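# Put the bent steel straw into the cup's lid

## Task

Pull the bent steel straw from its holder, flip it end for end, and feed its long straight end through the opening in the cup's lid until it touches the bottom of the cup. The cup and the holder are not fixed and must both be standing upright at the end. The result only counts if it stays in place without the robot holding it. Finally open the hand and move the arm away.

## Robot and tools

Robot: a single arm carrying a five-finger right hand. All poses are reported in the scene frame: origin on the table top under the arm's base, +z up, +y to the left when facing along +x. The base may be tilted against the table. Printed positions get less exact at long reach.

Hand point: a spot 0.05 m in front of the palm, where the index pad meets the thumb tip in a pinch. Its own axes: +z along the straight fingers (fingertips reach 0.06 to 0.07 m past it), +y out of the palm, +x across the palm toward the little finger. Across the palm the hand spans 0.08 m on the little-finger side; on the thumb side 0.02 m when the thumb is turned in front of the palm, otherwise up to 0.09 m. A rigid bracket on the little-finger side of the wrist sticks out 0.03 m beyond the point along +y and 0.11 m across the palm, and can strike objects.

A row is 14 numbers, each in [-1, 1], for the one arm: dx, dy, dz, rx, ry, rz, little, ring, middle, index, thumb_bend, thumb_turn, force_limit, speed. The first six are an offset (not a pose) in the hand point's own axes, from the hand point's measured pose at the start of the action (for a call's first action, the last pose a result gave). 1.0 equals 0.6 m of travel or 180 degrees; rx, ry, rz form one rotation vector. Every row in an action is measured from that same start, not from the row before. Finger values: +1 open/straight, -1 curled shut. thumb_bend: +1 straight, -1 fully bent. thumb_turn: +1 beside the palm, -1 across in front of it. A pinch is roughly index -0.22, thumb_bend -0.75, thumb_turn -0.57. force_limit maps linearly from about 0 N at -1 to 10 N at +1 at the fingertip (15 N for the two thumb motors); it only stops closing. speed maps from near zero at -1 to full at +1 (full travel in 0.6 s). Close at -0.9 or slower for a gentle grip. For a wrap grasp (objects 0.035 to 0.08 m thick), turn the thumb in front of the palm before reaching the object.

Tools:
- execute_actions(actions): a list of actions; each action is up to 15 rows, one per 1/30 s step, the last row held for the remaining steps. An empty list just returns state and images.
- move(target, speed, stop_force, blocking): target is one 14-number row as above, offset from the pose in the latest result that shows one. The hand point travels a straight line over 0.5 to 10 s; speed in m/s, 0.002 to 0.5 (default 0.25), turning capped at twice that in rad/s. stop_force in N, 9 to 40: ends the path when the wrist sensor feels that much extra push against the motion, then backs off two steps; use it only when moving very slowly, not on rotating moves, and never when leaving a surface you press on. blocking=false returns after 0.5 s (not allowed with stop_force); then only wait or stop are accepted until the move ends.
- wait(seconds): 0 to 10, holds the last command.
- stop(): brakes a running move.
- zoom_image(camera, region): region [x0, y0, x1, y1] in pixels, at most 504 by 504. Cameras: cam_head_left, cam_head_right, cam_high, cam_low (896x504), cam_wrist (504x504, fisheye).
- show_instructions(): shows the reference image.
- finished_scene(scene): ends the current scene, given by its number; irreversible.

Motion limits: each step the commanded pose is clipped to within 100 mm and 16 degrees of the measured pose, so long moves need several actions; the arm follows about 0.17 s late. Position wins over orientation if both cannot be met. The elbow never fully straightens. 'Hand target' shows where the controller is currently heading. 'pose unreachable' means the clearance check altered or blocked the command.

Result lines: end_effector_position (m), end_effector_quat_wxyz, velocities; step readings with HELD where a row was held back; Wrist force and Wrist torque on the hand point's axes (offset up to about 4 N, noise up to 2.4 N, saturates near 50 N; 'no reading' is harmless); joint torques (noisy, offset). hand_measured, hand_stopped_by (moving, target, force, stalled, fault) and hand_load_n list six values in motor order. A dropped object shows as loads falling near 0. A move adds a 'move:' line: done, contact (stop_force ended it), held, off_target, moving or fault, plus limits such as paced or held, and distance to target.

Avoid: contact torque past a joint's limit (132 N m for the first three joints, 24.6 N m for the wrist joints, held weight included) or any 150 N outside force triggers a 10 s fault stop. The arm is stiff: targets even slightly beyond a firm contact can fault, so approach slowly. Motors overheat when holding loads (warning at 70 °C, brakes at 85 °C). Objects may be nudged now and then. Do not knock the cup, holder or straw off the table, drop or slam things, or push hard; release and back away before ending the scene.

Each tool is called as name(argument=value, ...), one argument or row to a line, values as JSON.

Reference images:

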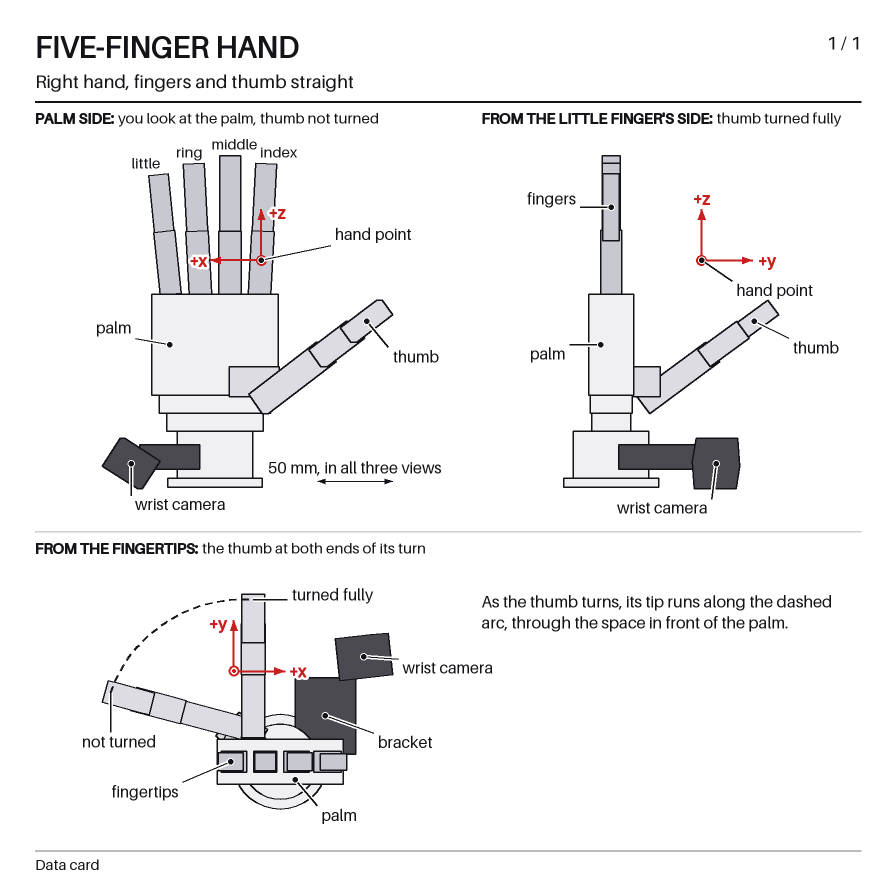

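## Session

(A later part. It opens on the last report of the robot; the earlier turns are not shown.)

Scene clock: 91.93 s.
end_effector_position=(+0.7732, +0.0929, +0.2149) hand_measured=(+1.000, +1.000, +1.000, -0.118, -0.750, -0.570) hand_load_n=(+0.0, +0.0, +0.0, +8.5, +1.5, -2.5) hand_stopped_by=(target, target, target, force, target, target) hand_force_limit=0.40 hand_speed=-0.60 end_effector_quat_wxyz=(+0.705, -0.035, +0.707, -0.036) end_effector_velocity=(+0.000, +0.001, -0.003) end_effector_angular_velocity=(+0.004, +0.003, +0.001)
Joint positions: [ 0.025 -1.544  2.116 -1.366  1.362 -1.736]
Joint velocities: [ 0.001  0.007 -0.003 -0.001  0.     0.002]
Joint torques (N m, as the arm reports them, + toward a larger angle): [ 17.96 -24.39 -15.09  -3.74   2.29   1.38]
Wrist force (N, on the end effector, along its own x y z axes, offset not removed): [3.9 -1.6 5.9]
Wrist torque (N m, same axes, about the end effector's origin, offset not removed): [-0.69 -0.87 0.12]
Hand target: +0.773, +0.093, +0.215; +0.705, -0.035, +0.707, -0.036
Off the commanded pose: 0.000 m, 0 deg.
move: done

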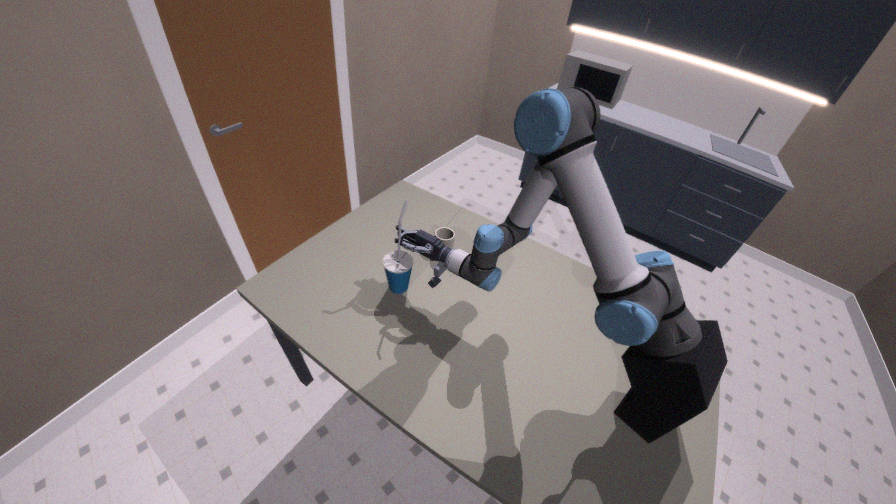

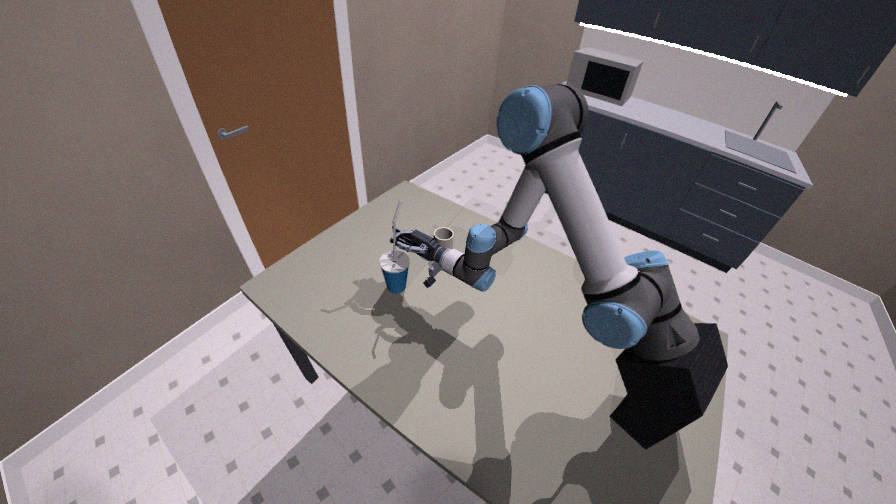

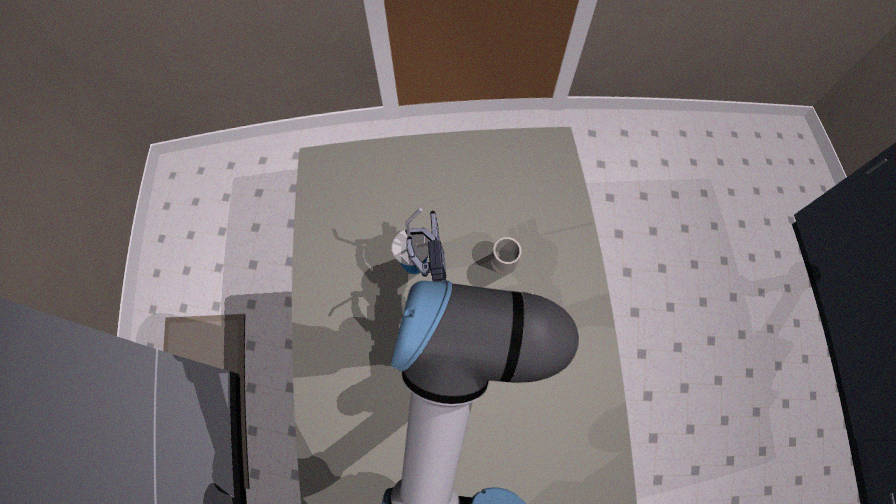

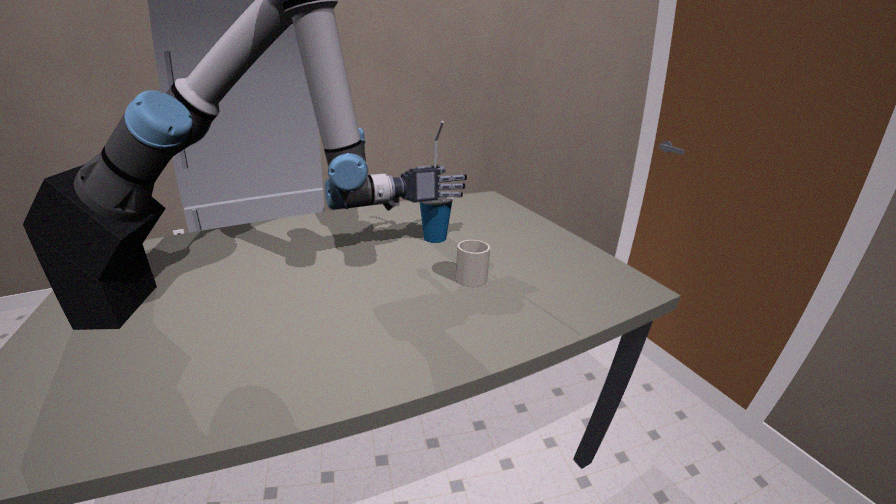

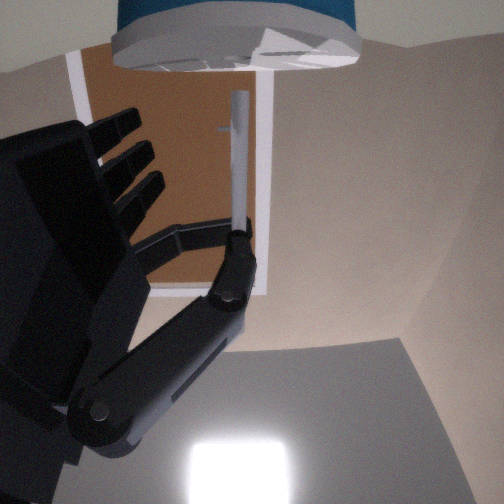

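move(
  target=[0.016,0.001,0.003,0,0,0,1,1,1,-0.45,-0.75,-0.57,0.4,-0.6],
  speed=0.02,
)

zoom_image(
  camera="cam_wrist",
  region=[180, 30, 300, 130],
)

zoom_image(
  camera="cam_head_left",
  region=[375, 235, 425, 280],
)

zoom_image(
  camera="cam_head_right",
  region=[370, 235, 420, 280],
)

zoom_image(
  camera="cam_high",
  region=[380, 200, 450, 270],
)

Scene clock: 103.33 s.
end_effector_position=(+0.7750, +0.0926, +0.2054) hand_measured=(+1.000, +1.000, +1.000, -0.118, -0.750, -0.570) hand_load_n=(+0.0, +0.0, +0.0, +8.5, +1.5, -2.5) hand_stopped_by=(target, target, target, force, target, target) hand_force_limit=0.40 hand_speed=-0.60 end_effector_quat_wxyz=(+0.705, -0.035, +0.707, -0.036) end_effector_velocity=(+0.001, -0.000, -0.001) end_effector_angular_velocity=(+0.000, -0.001, -0.001)
Joint positions: [ 0.024 -1.518  2.105 -1.381  1.361 -1.735]
Joint velocities: [-0.     0.004 -0.002 -0.003  0.001  0.001]
Joint torques (N m, as the arm reports them, + toward a larger angle): [  6.25 -25.94 -14.15  -4.01  -2.83   1.58]
Wrist force (N, on the end effector, along its own x y z axes, offset not removed): [1.2 -2.7 2.2]
Wrist torque (N m, same axes, about the end effector's origin, offset not removed): [-0.39 -0.46 0.10]
Hand target: +0.775, +0.093, +0.205; +0.705, -0.035, +0.707, -0.036
Off the commanded pose: 0.000 m, 0 deg.
move: done

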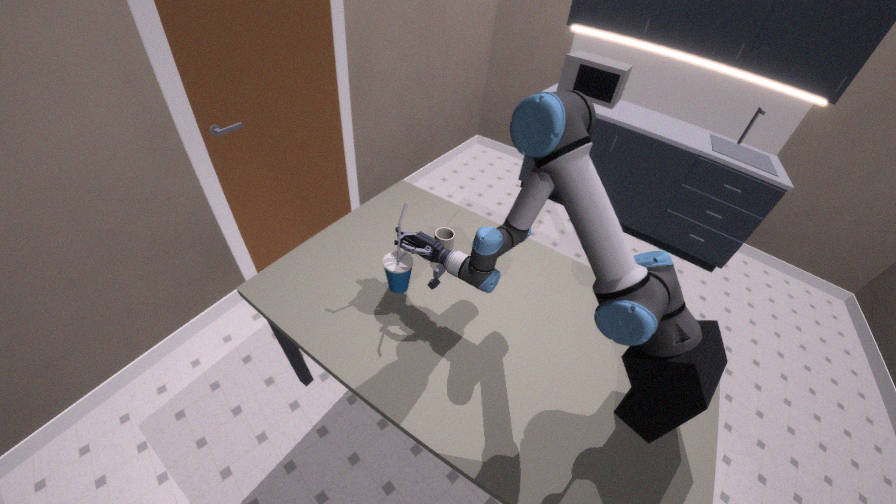

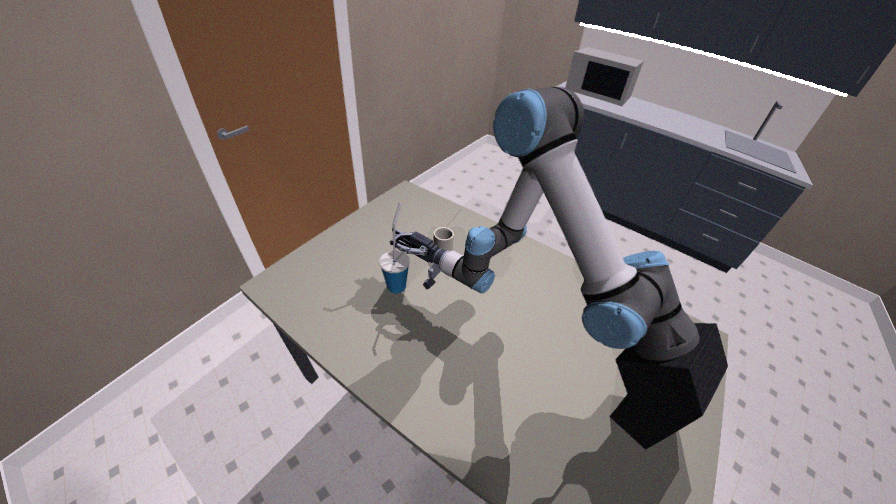

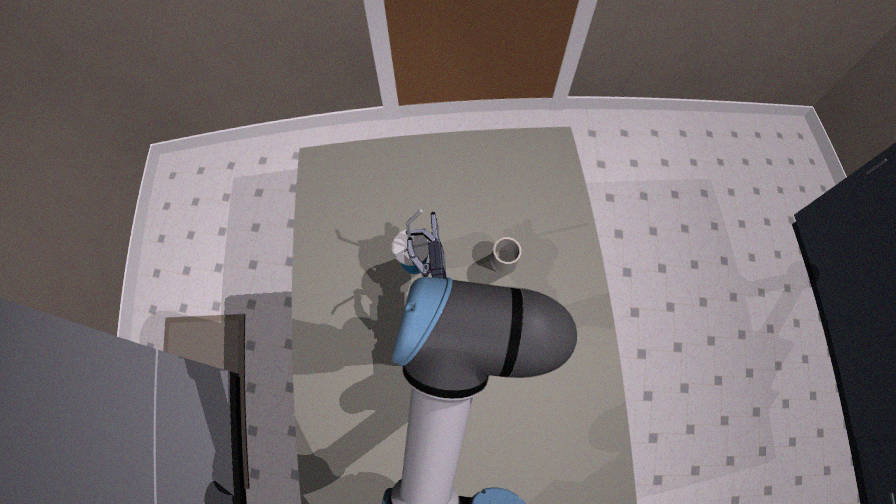

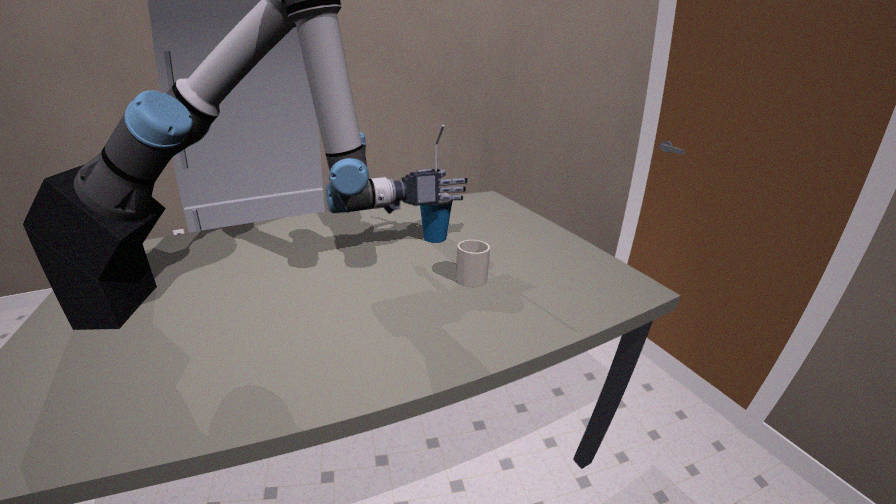

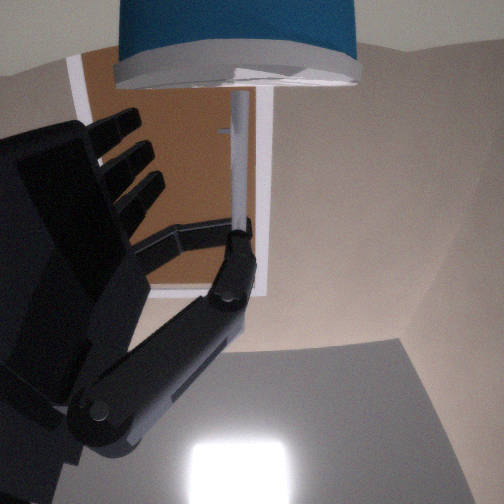

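Region (180, 30, 300, 130) of cam_wrist's 504x504 image, scaled by 4.200, with more detail than that image has.

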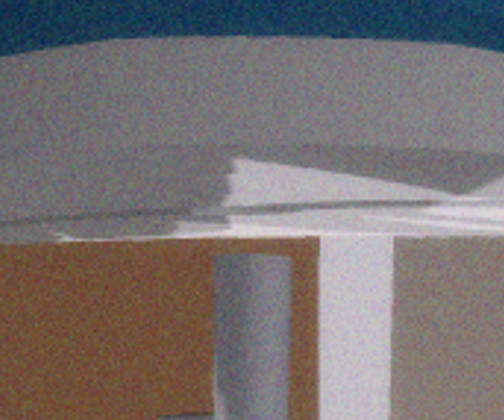

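Region (375, 235, 425, 280) of cam_head_left's 896x504 image, scaled by 10.080, with more detail than that image has; it fills the top 454 rows of this view, and the rest is white.

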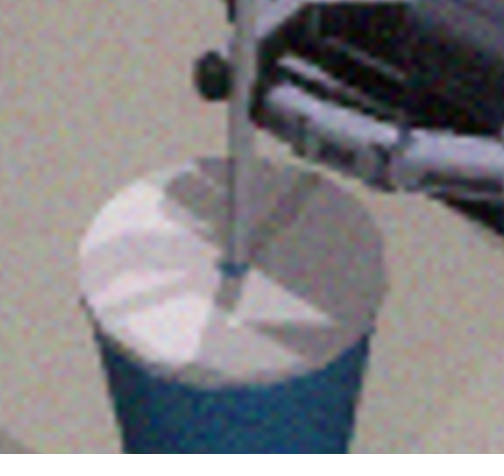

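Region (370, 235, 420, 280) of cam_head_right's 896x504 image, scaled by 10.080, with more detail than that image has; it fills the top 454 rows of this view, and the rest is white.

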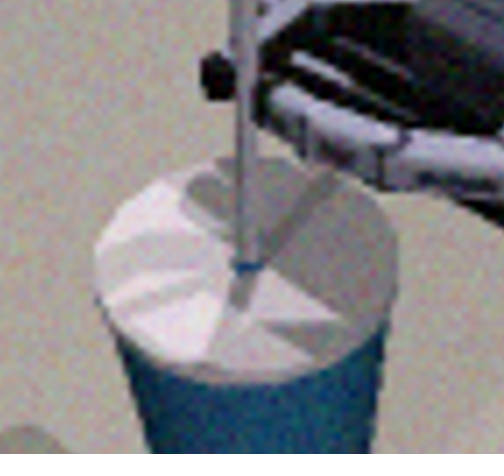

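Region (380, 200, 450, 270) of cam_high's 896x504 image, scaled by 7.200, with more detail than that image has.

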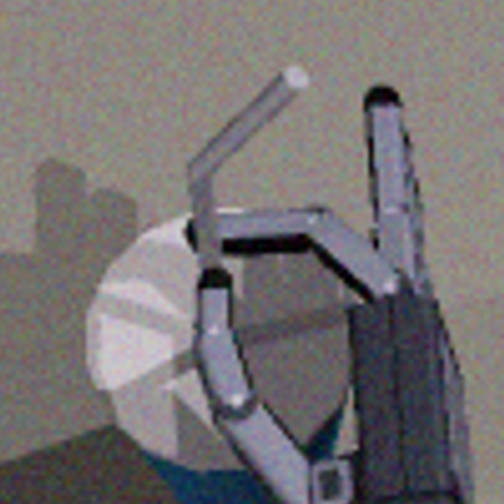

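move(
  target=[0.033,0.0033,0.0015,0,0,0,1,1,1,-0.45,-0.75,-0.57,0.4,-0.6],
  speed=0.012,
)

zoom_image(
  camera="cam_head_left",
  region=[365, 210, 435, 280],
)

Scene clock: 108.40 s.
end_effector_position=(+0.7758, +0.0926, +0.1858) hand_measured=(+1.000, +1.000, +1.000, -0.118, -0.750, -0.570) hand_load_n=(+0.0, +0.0, +0.0, +8.5, +1.5, -2.5) hand_stopped_by=(target, target, target, force, target, target) hand_force_limit=0.40 hand_speed=-0.60 end_effector_quat_wxyz=(+0.705, -0.035, +0.707, -0.036) end_effector_velocity=(-0.000, +0.000, -0.002) end_effector_angular_velocity=(+0.000, -0.001, +0.001)
Joint positions: [ 0.022 -1.466  2.088 -1.416  1.36  -1.734]
Joint velocities: [-0.     0.006 -0.001 -0.005 -0.001  0.   ]
Joint torques (N m, as the arm reports them, + toward a larger angle): [  6.12 -25.21 -13.58  -3.62  -2.82   1.57]
Wrist force (N, on the end effector, along its own x y z axes, offset not removed): [-0.9 -1.5 -1.2]
Wrist torque (N m, same axes, about the end effector's origin, offset not removed): [-0.15 -0.09 -0.09]
Hand target: +0.776, +0.093, +0.186; +0.705, -0.035, +0.707, -0.036
Off the commanded pose: 0.000 m, 0 deg.
move: done

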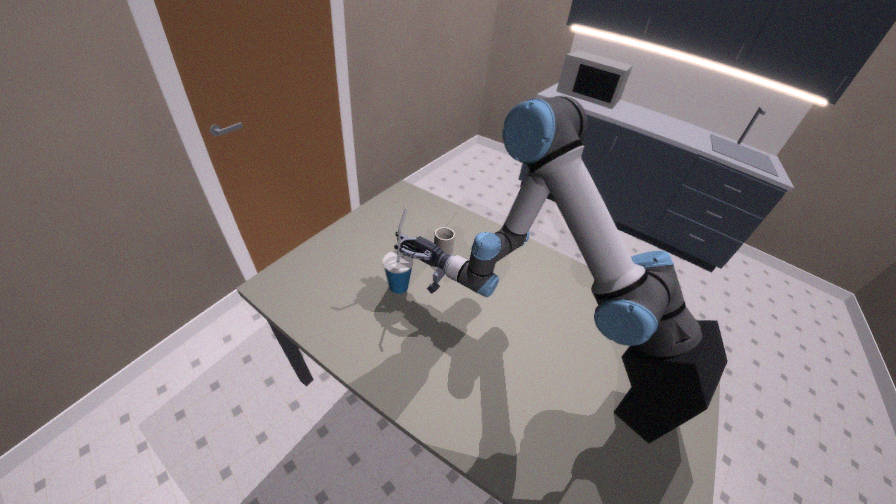

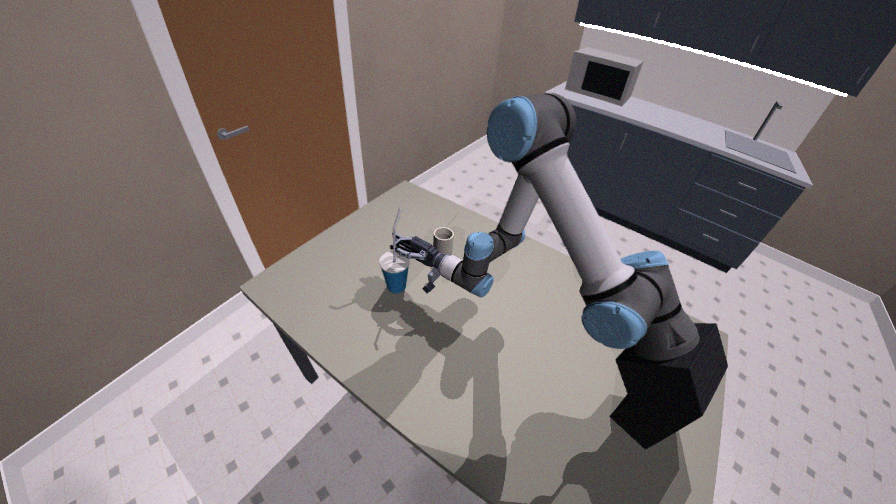

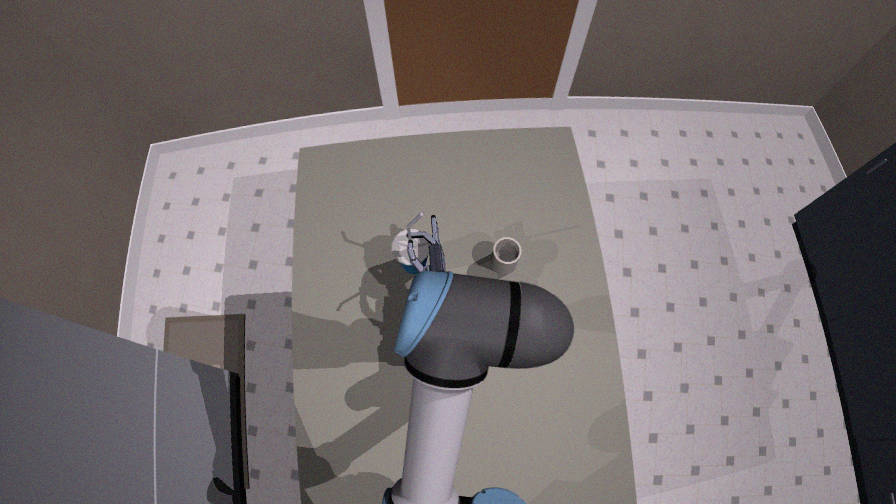

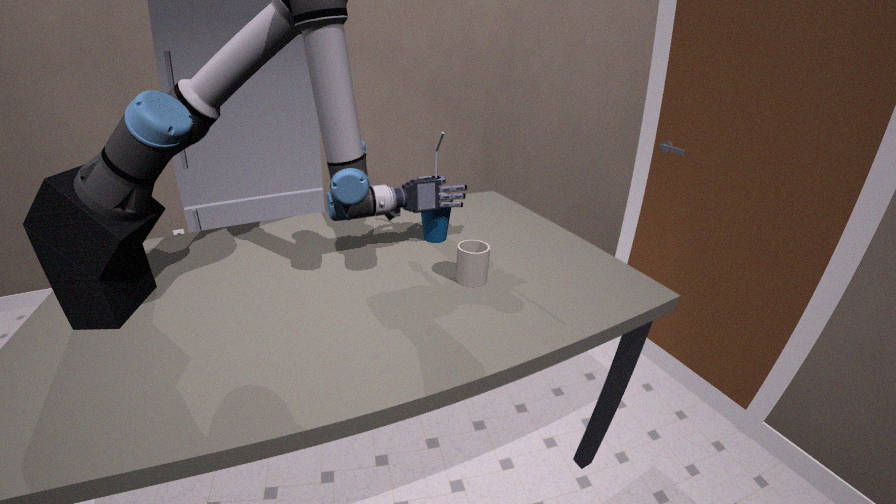

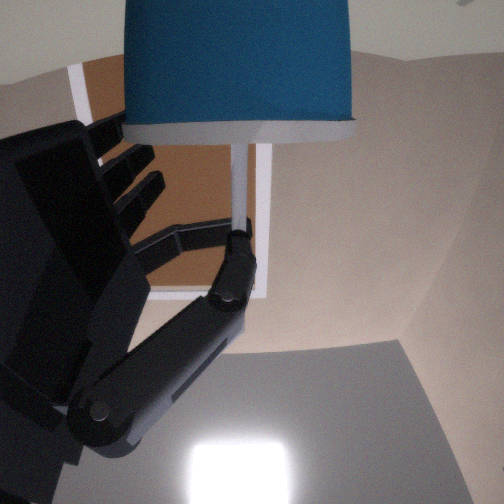

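Region (365, 210, 435, 280) of cam_head_left's 896x504 image, scaled by 7.200, with more detail than that image has.

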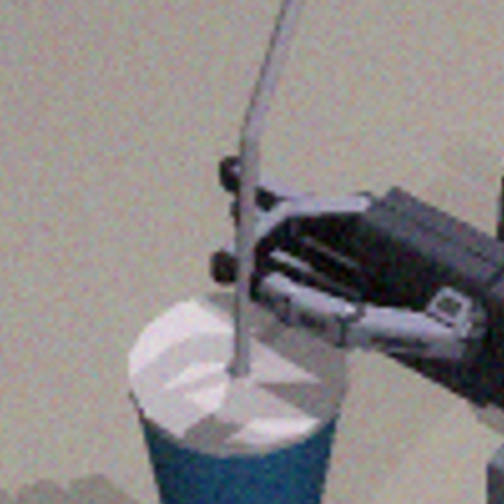

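move(
  target=[0.042,0.0042,0,0,0,0,1,1,1,-0.45,-0.75,-0.57,0.4,-0.6],
  speed=0.02,
)

move(
  target=[0,0,0,0,0,0,1,1,1,0.15,-0.75,-0.57,0.4,-0.8],
)

zoom_image(
  camera="cam_head_left",
  region=[355, 200, 445, 290],
)

Scene clock: 112.40 s.
end_effector_position=(+0.7756, +0.0926, +0.1606) hand_measured=(+1.000, +1.000, +1.000, -0.118, -0.750, -0.570) hand_load_n=(+0.0, +0.0, +0.0, +8.5, +1.5, -2.5) hand_stopped_by=(target, target, target, force, target, target) hand_force_limit=0.40 hand_speed=-0.60 end_effector_quat_wxyz=(+0.705, -0.035, +0.707, -0.036) end_effector_velocity=(-0.000, +0.000, -0.003) end_effector_angular_velocity=(-0.000, +0.001, +0.001)
Joint positions: [ 0.018 -1.4    2.065 -1.459  1.357 -1.731]
Joint velocities: [-0.     0.006 -0.002 -0.003 -0.001  0.   ]
Joint torques (N m, as the arm reports them, + toward a larger angle): [  6.42 -26.09 -11.86  -3.84  -2.91   1.44]
Wrist force (N, on the end effector, along its own x y z axes, offset not removed): [1.5 -0.7 -0.7]
Wrist torque (N m, same axes, about the end effector's origin, offset not removed): [-0.41 -0.03 -0.02]
Hand target: +0.776, +0.093, +0.160; +0.705, -0.035, +0.707, -0.036
Off the commanded pose: 0.000 m, 0 deg.
move: done

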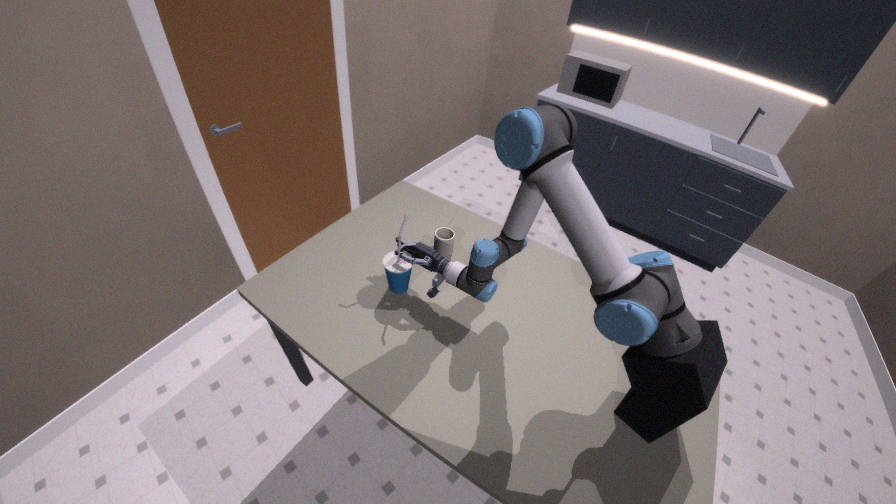

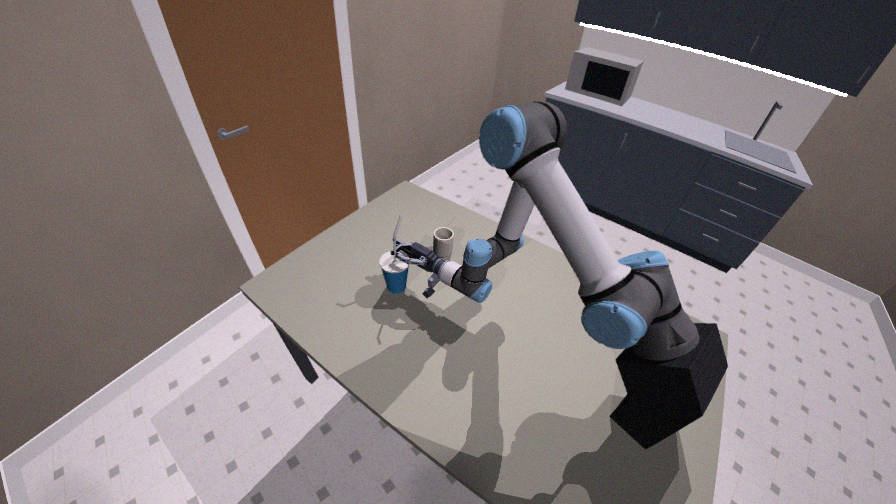

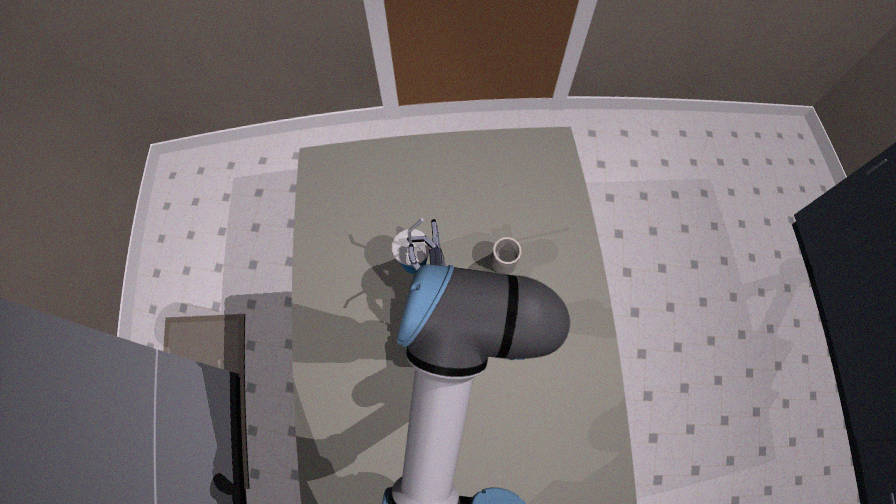

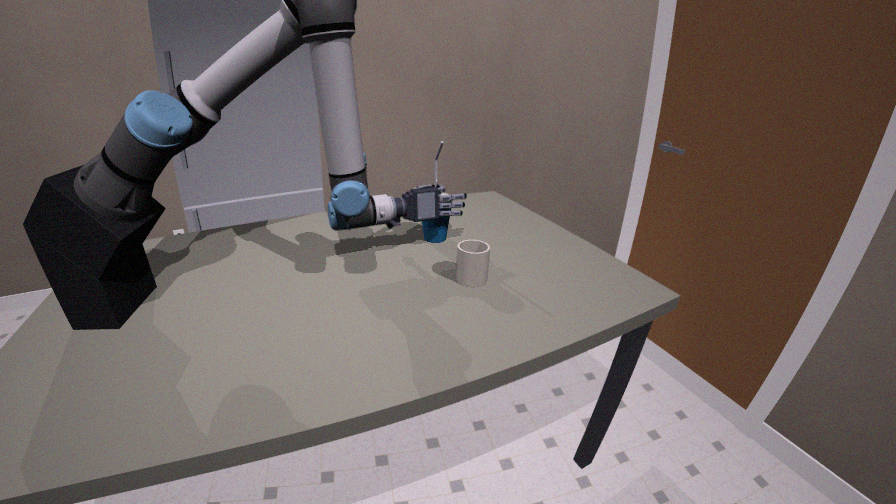

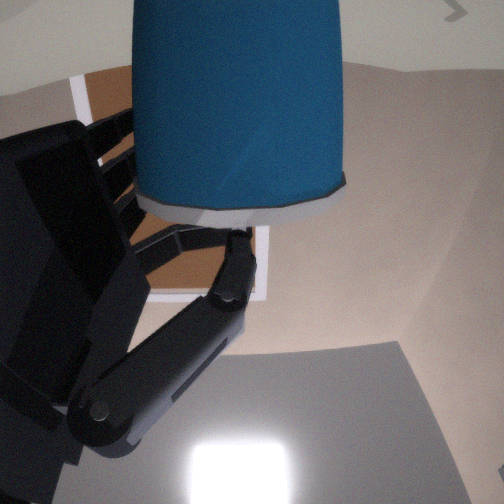

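Scene clock: 113.47 s.
end_effector_position=(+0.7757, +0.0926, +0.1607) hand_measured=(+1.000, +1.000, +1.000, +0.150, -0.750, -0.570) hand_load_n=(+0.0, +0.0, +0.0, +0.0, +0.0, +0.0) hand_stopped_by=(target, target, target, target, target, target) hand_force_limit=0.40 hand_speed=-0.80 end_effector_quat_wxyz=(+0.705, -0.035, +0.707, -0.036) end_effector_velocity=(-0.001, +0.000, +0.000) end_effector_angular_velocity=(-0.000, +0.001, +0.001)
Joint positions: [ 0.018 -1.4    2.065 -1.459  1.357 -1.731]
Joint velocities: [ 0.    -0.001  0.002  0.001 -0.    -0.   ]
Joint torques (N m, as the arm reports them, + toward a larger angle): [  8.86 -56.22   4.29   0.38  -2.4    1.07]
Wrist force (N, on the end effector, along its own x y z axes, offset not removed): [-0.6 -3.7 -1.1]
Wrist torque (N m, same axes, about the end effector's origin, offset not removed): [-0.44 0.06 -0.15]
Hand target: +0.776, +0.093, +0.161; +0.705, -0.035, +0.707, -0.036
Off the commanded pose: 0.000 m, 0 deg.
move: done

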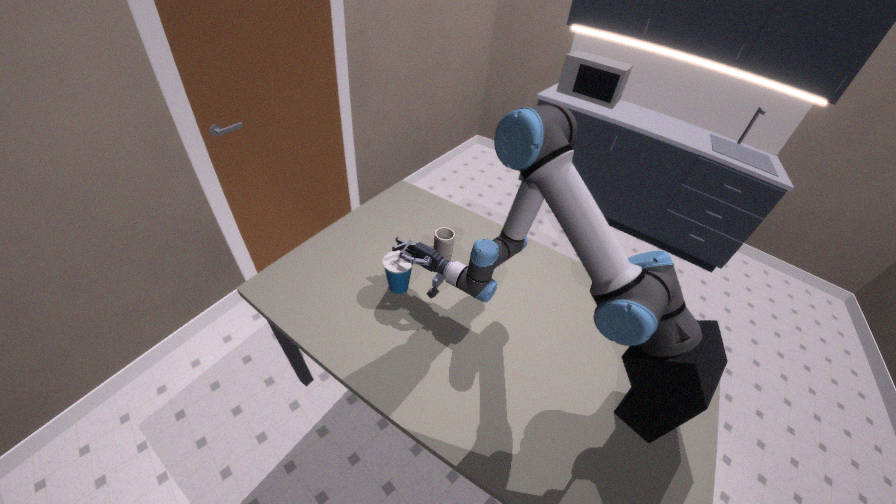

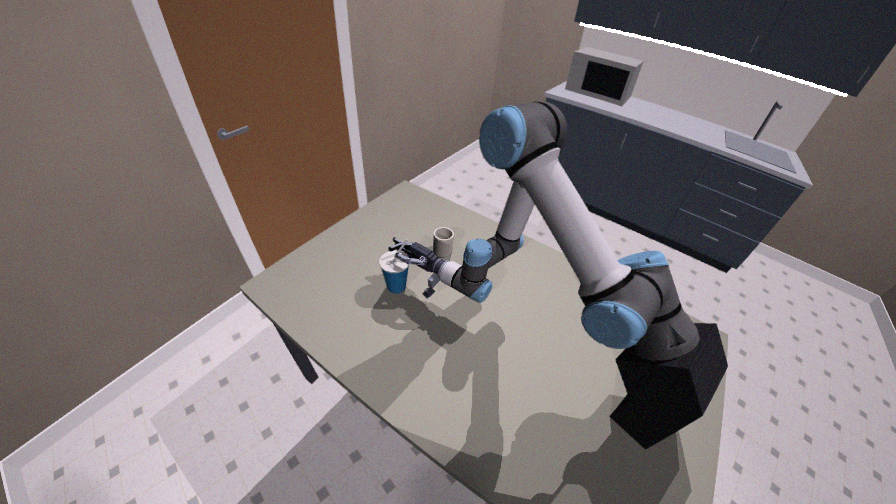

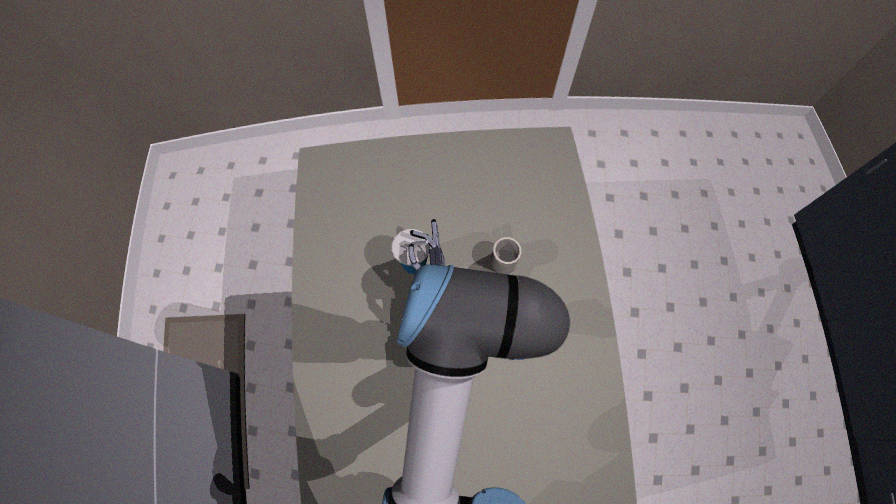

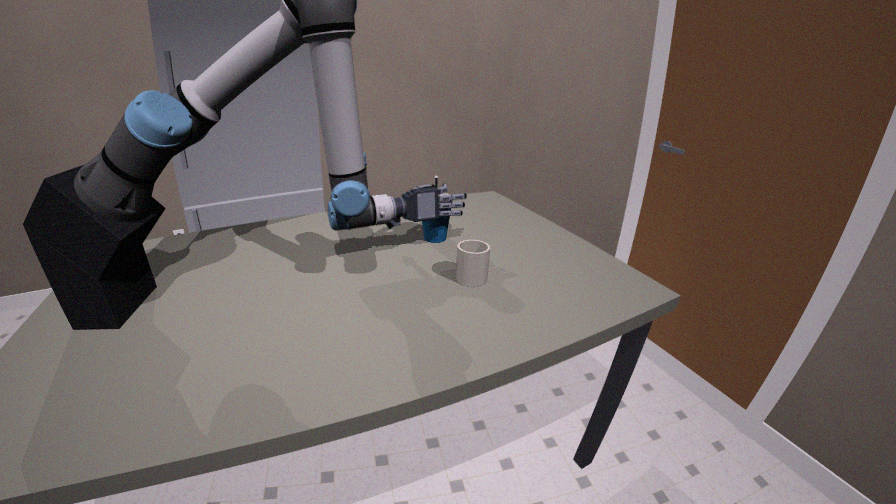

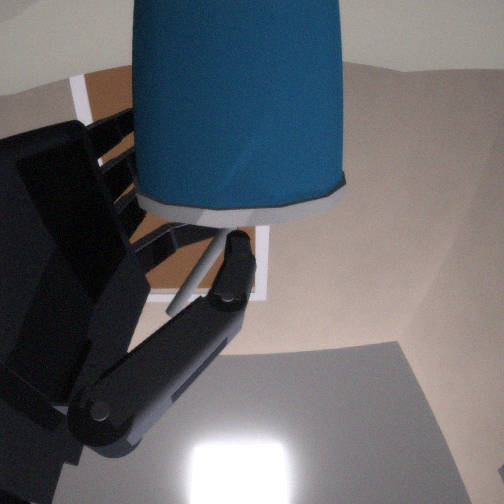

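Region (355, 200, 445, 290) of cam_head_left's 896x504 image, scaled by 5.600, with more detail than that image has.

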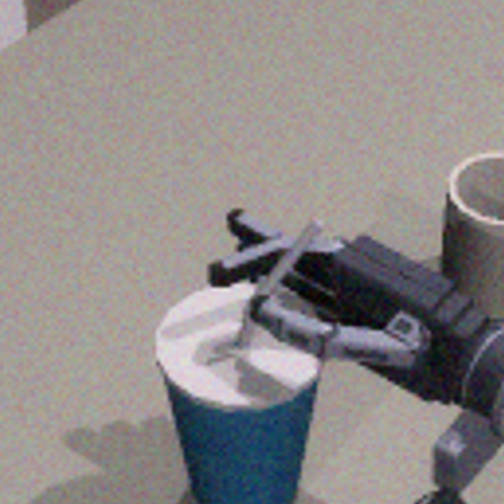

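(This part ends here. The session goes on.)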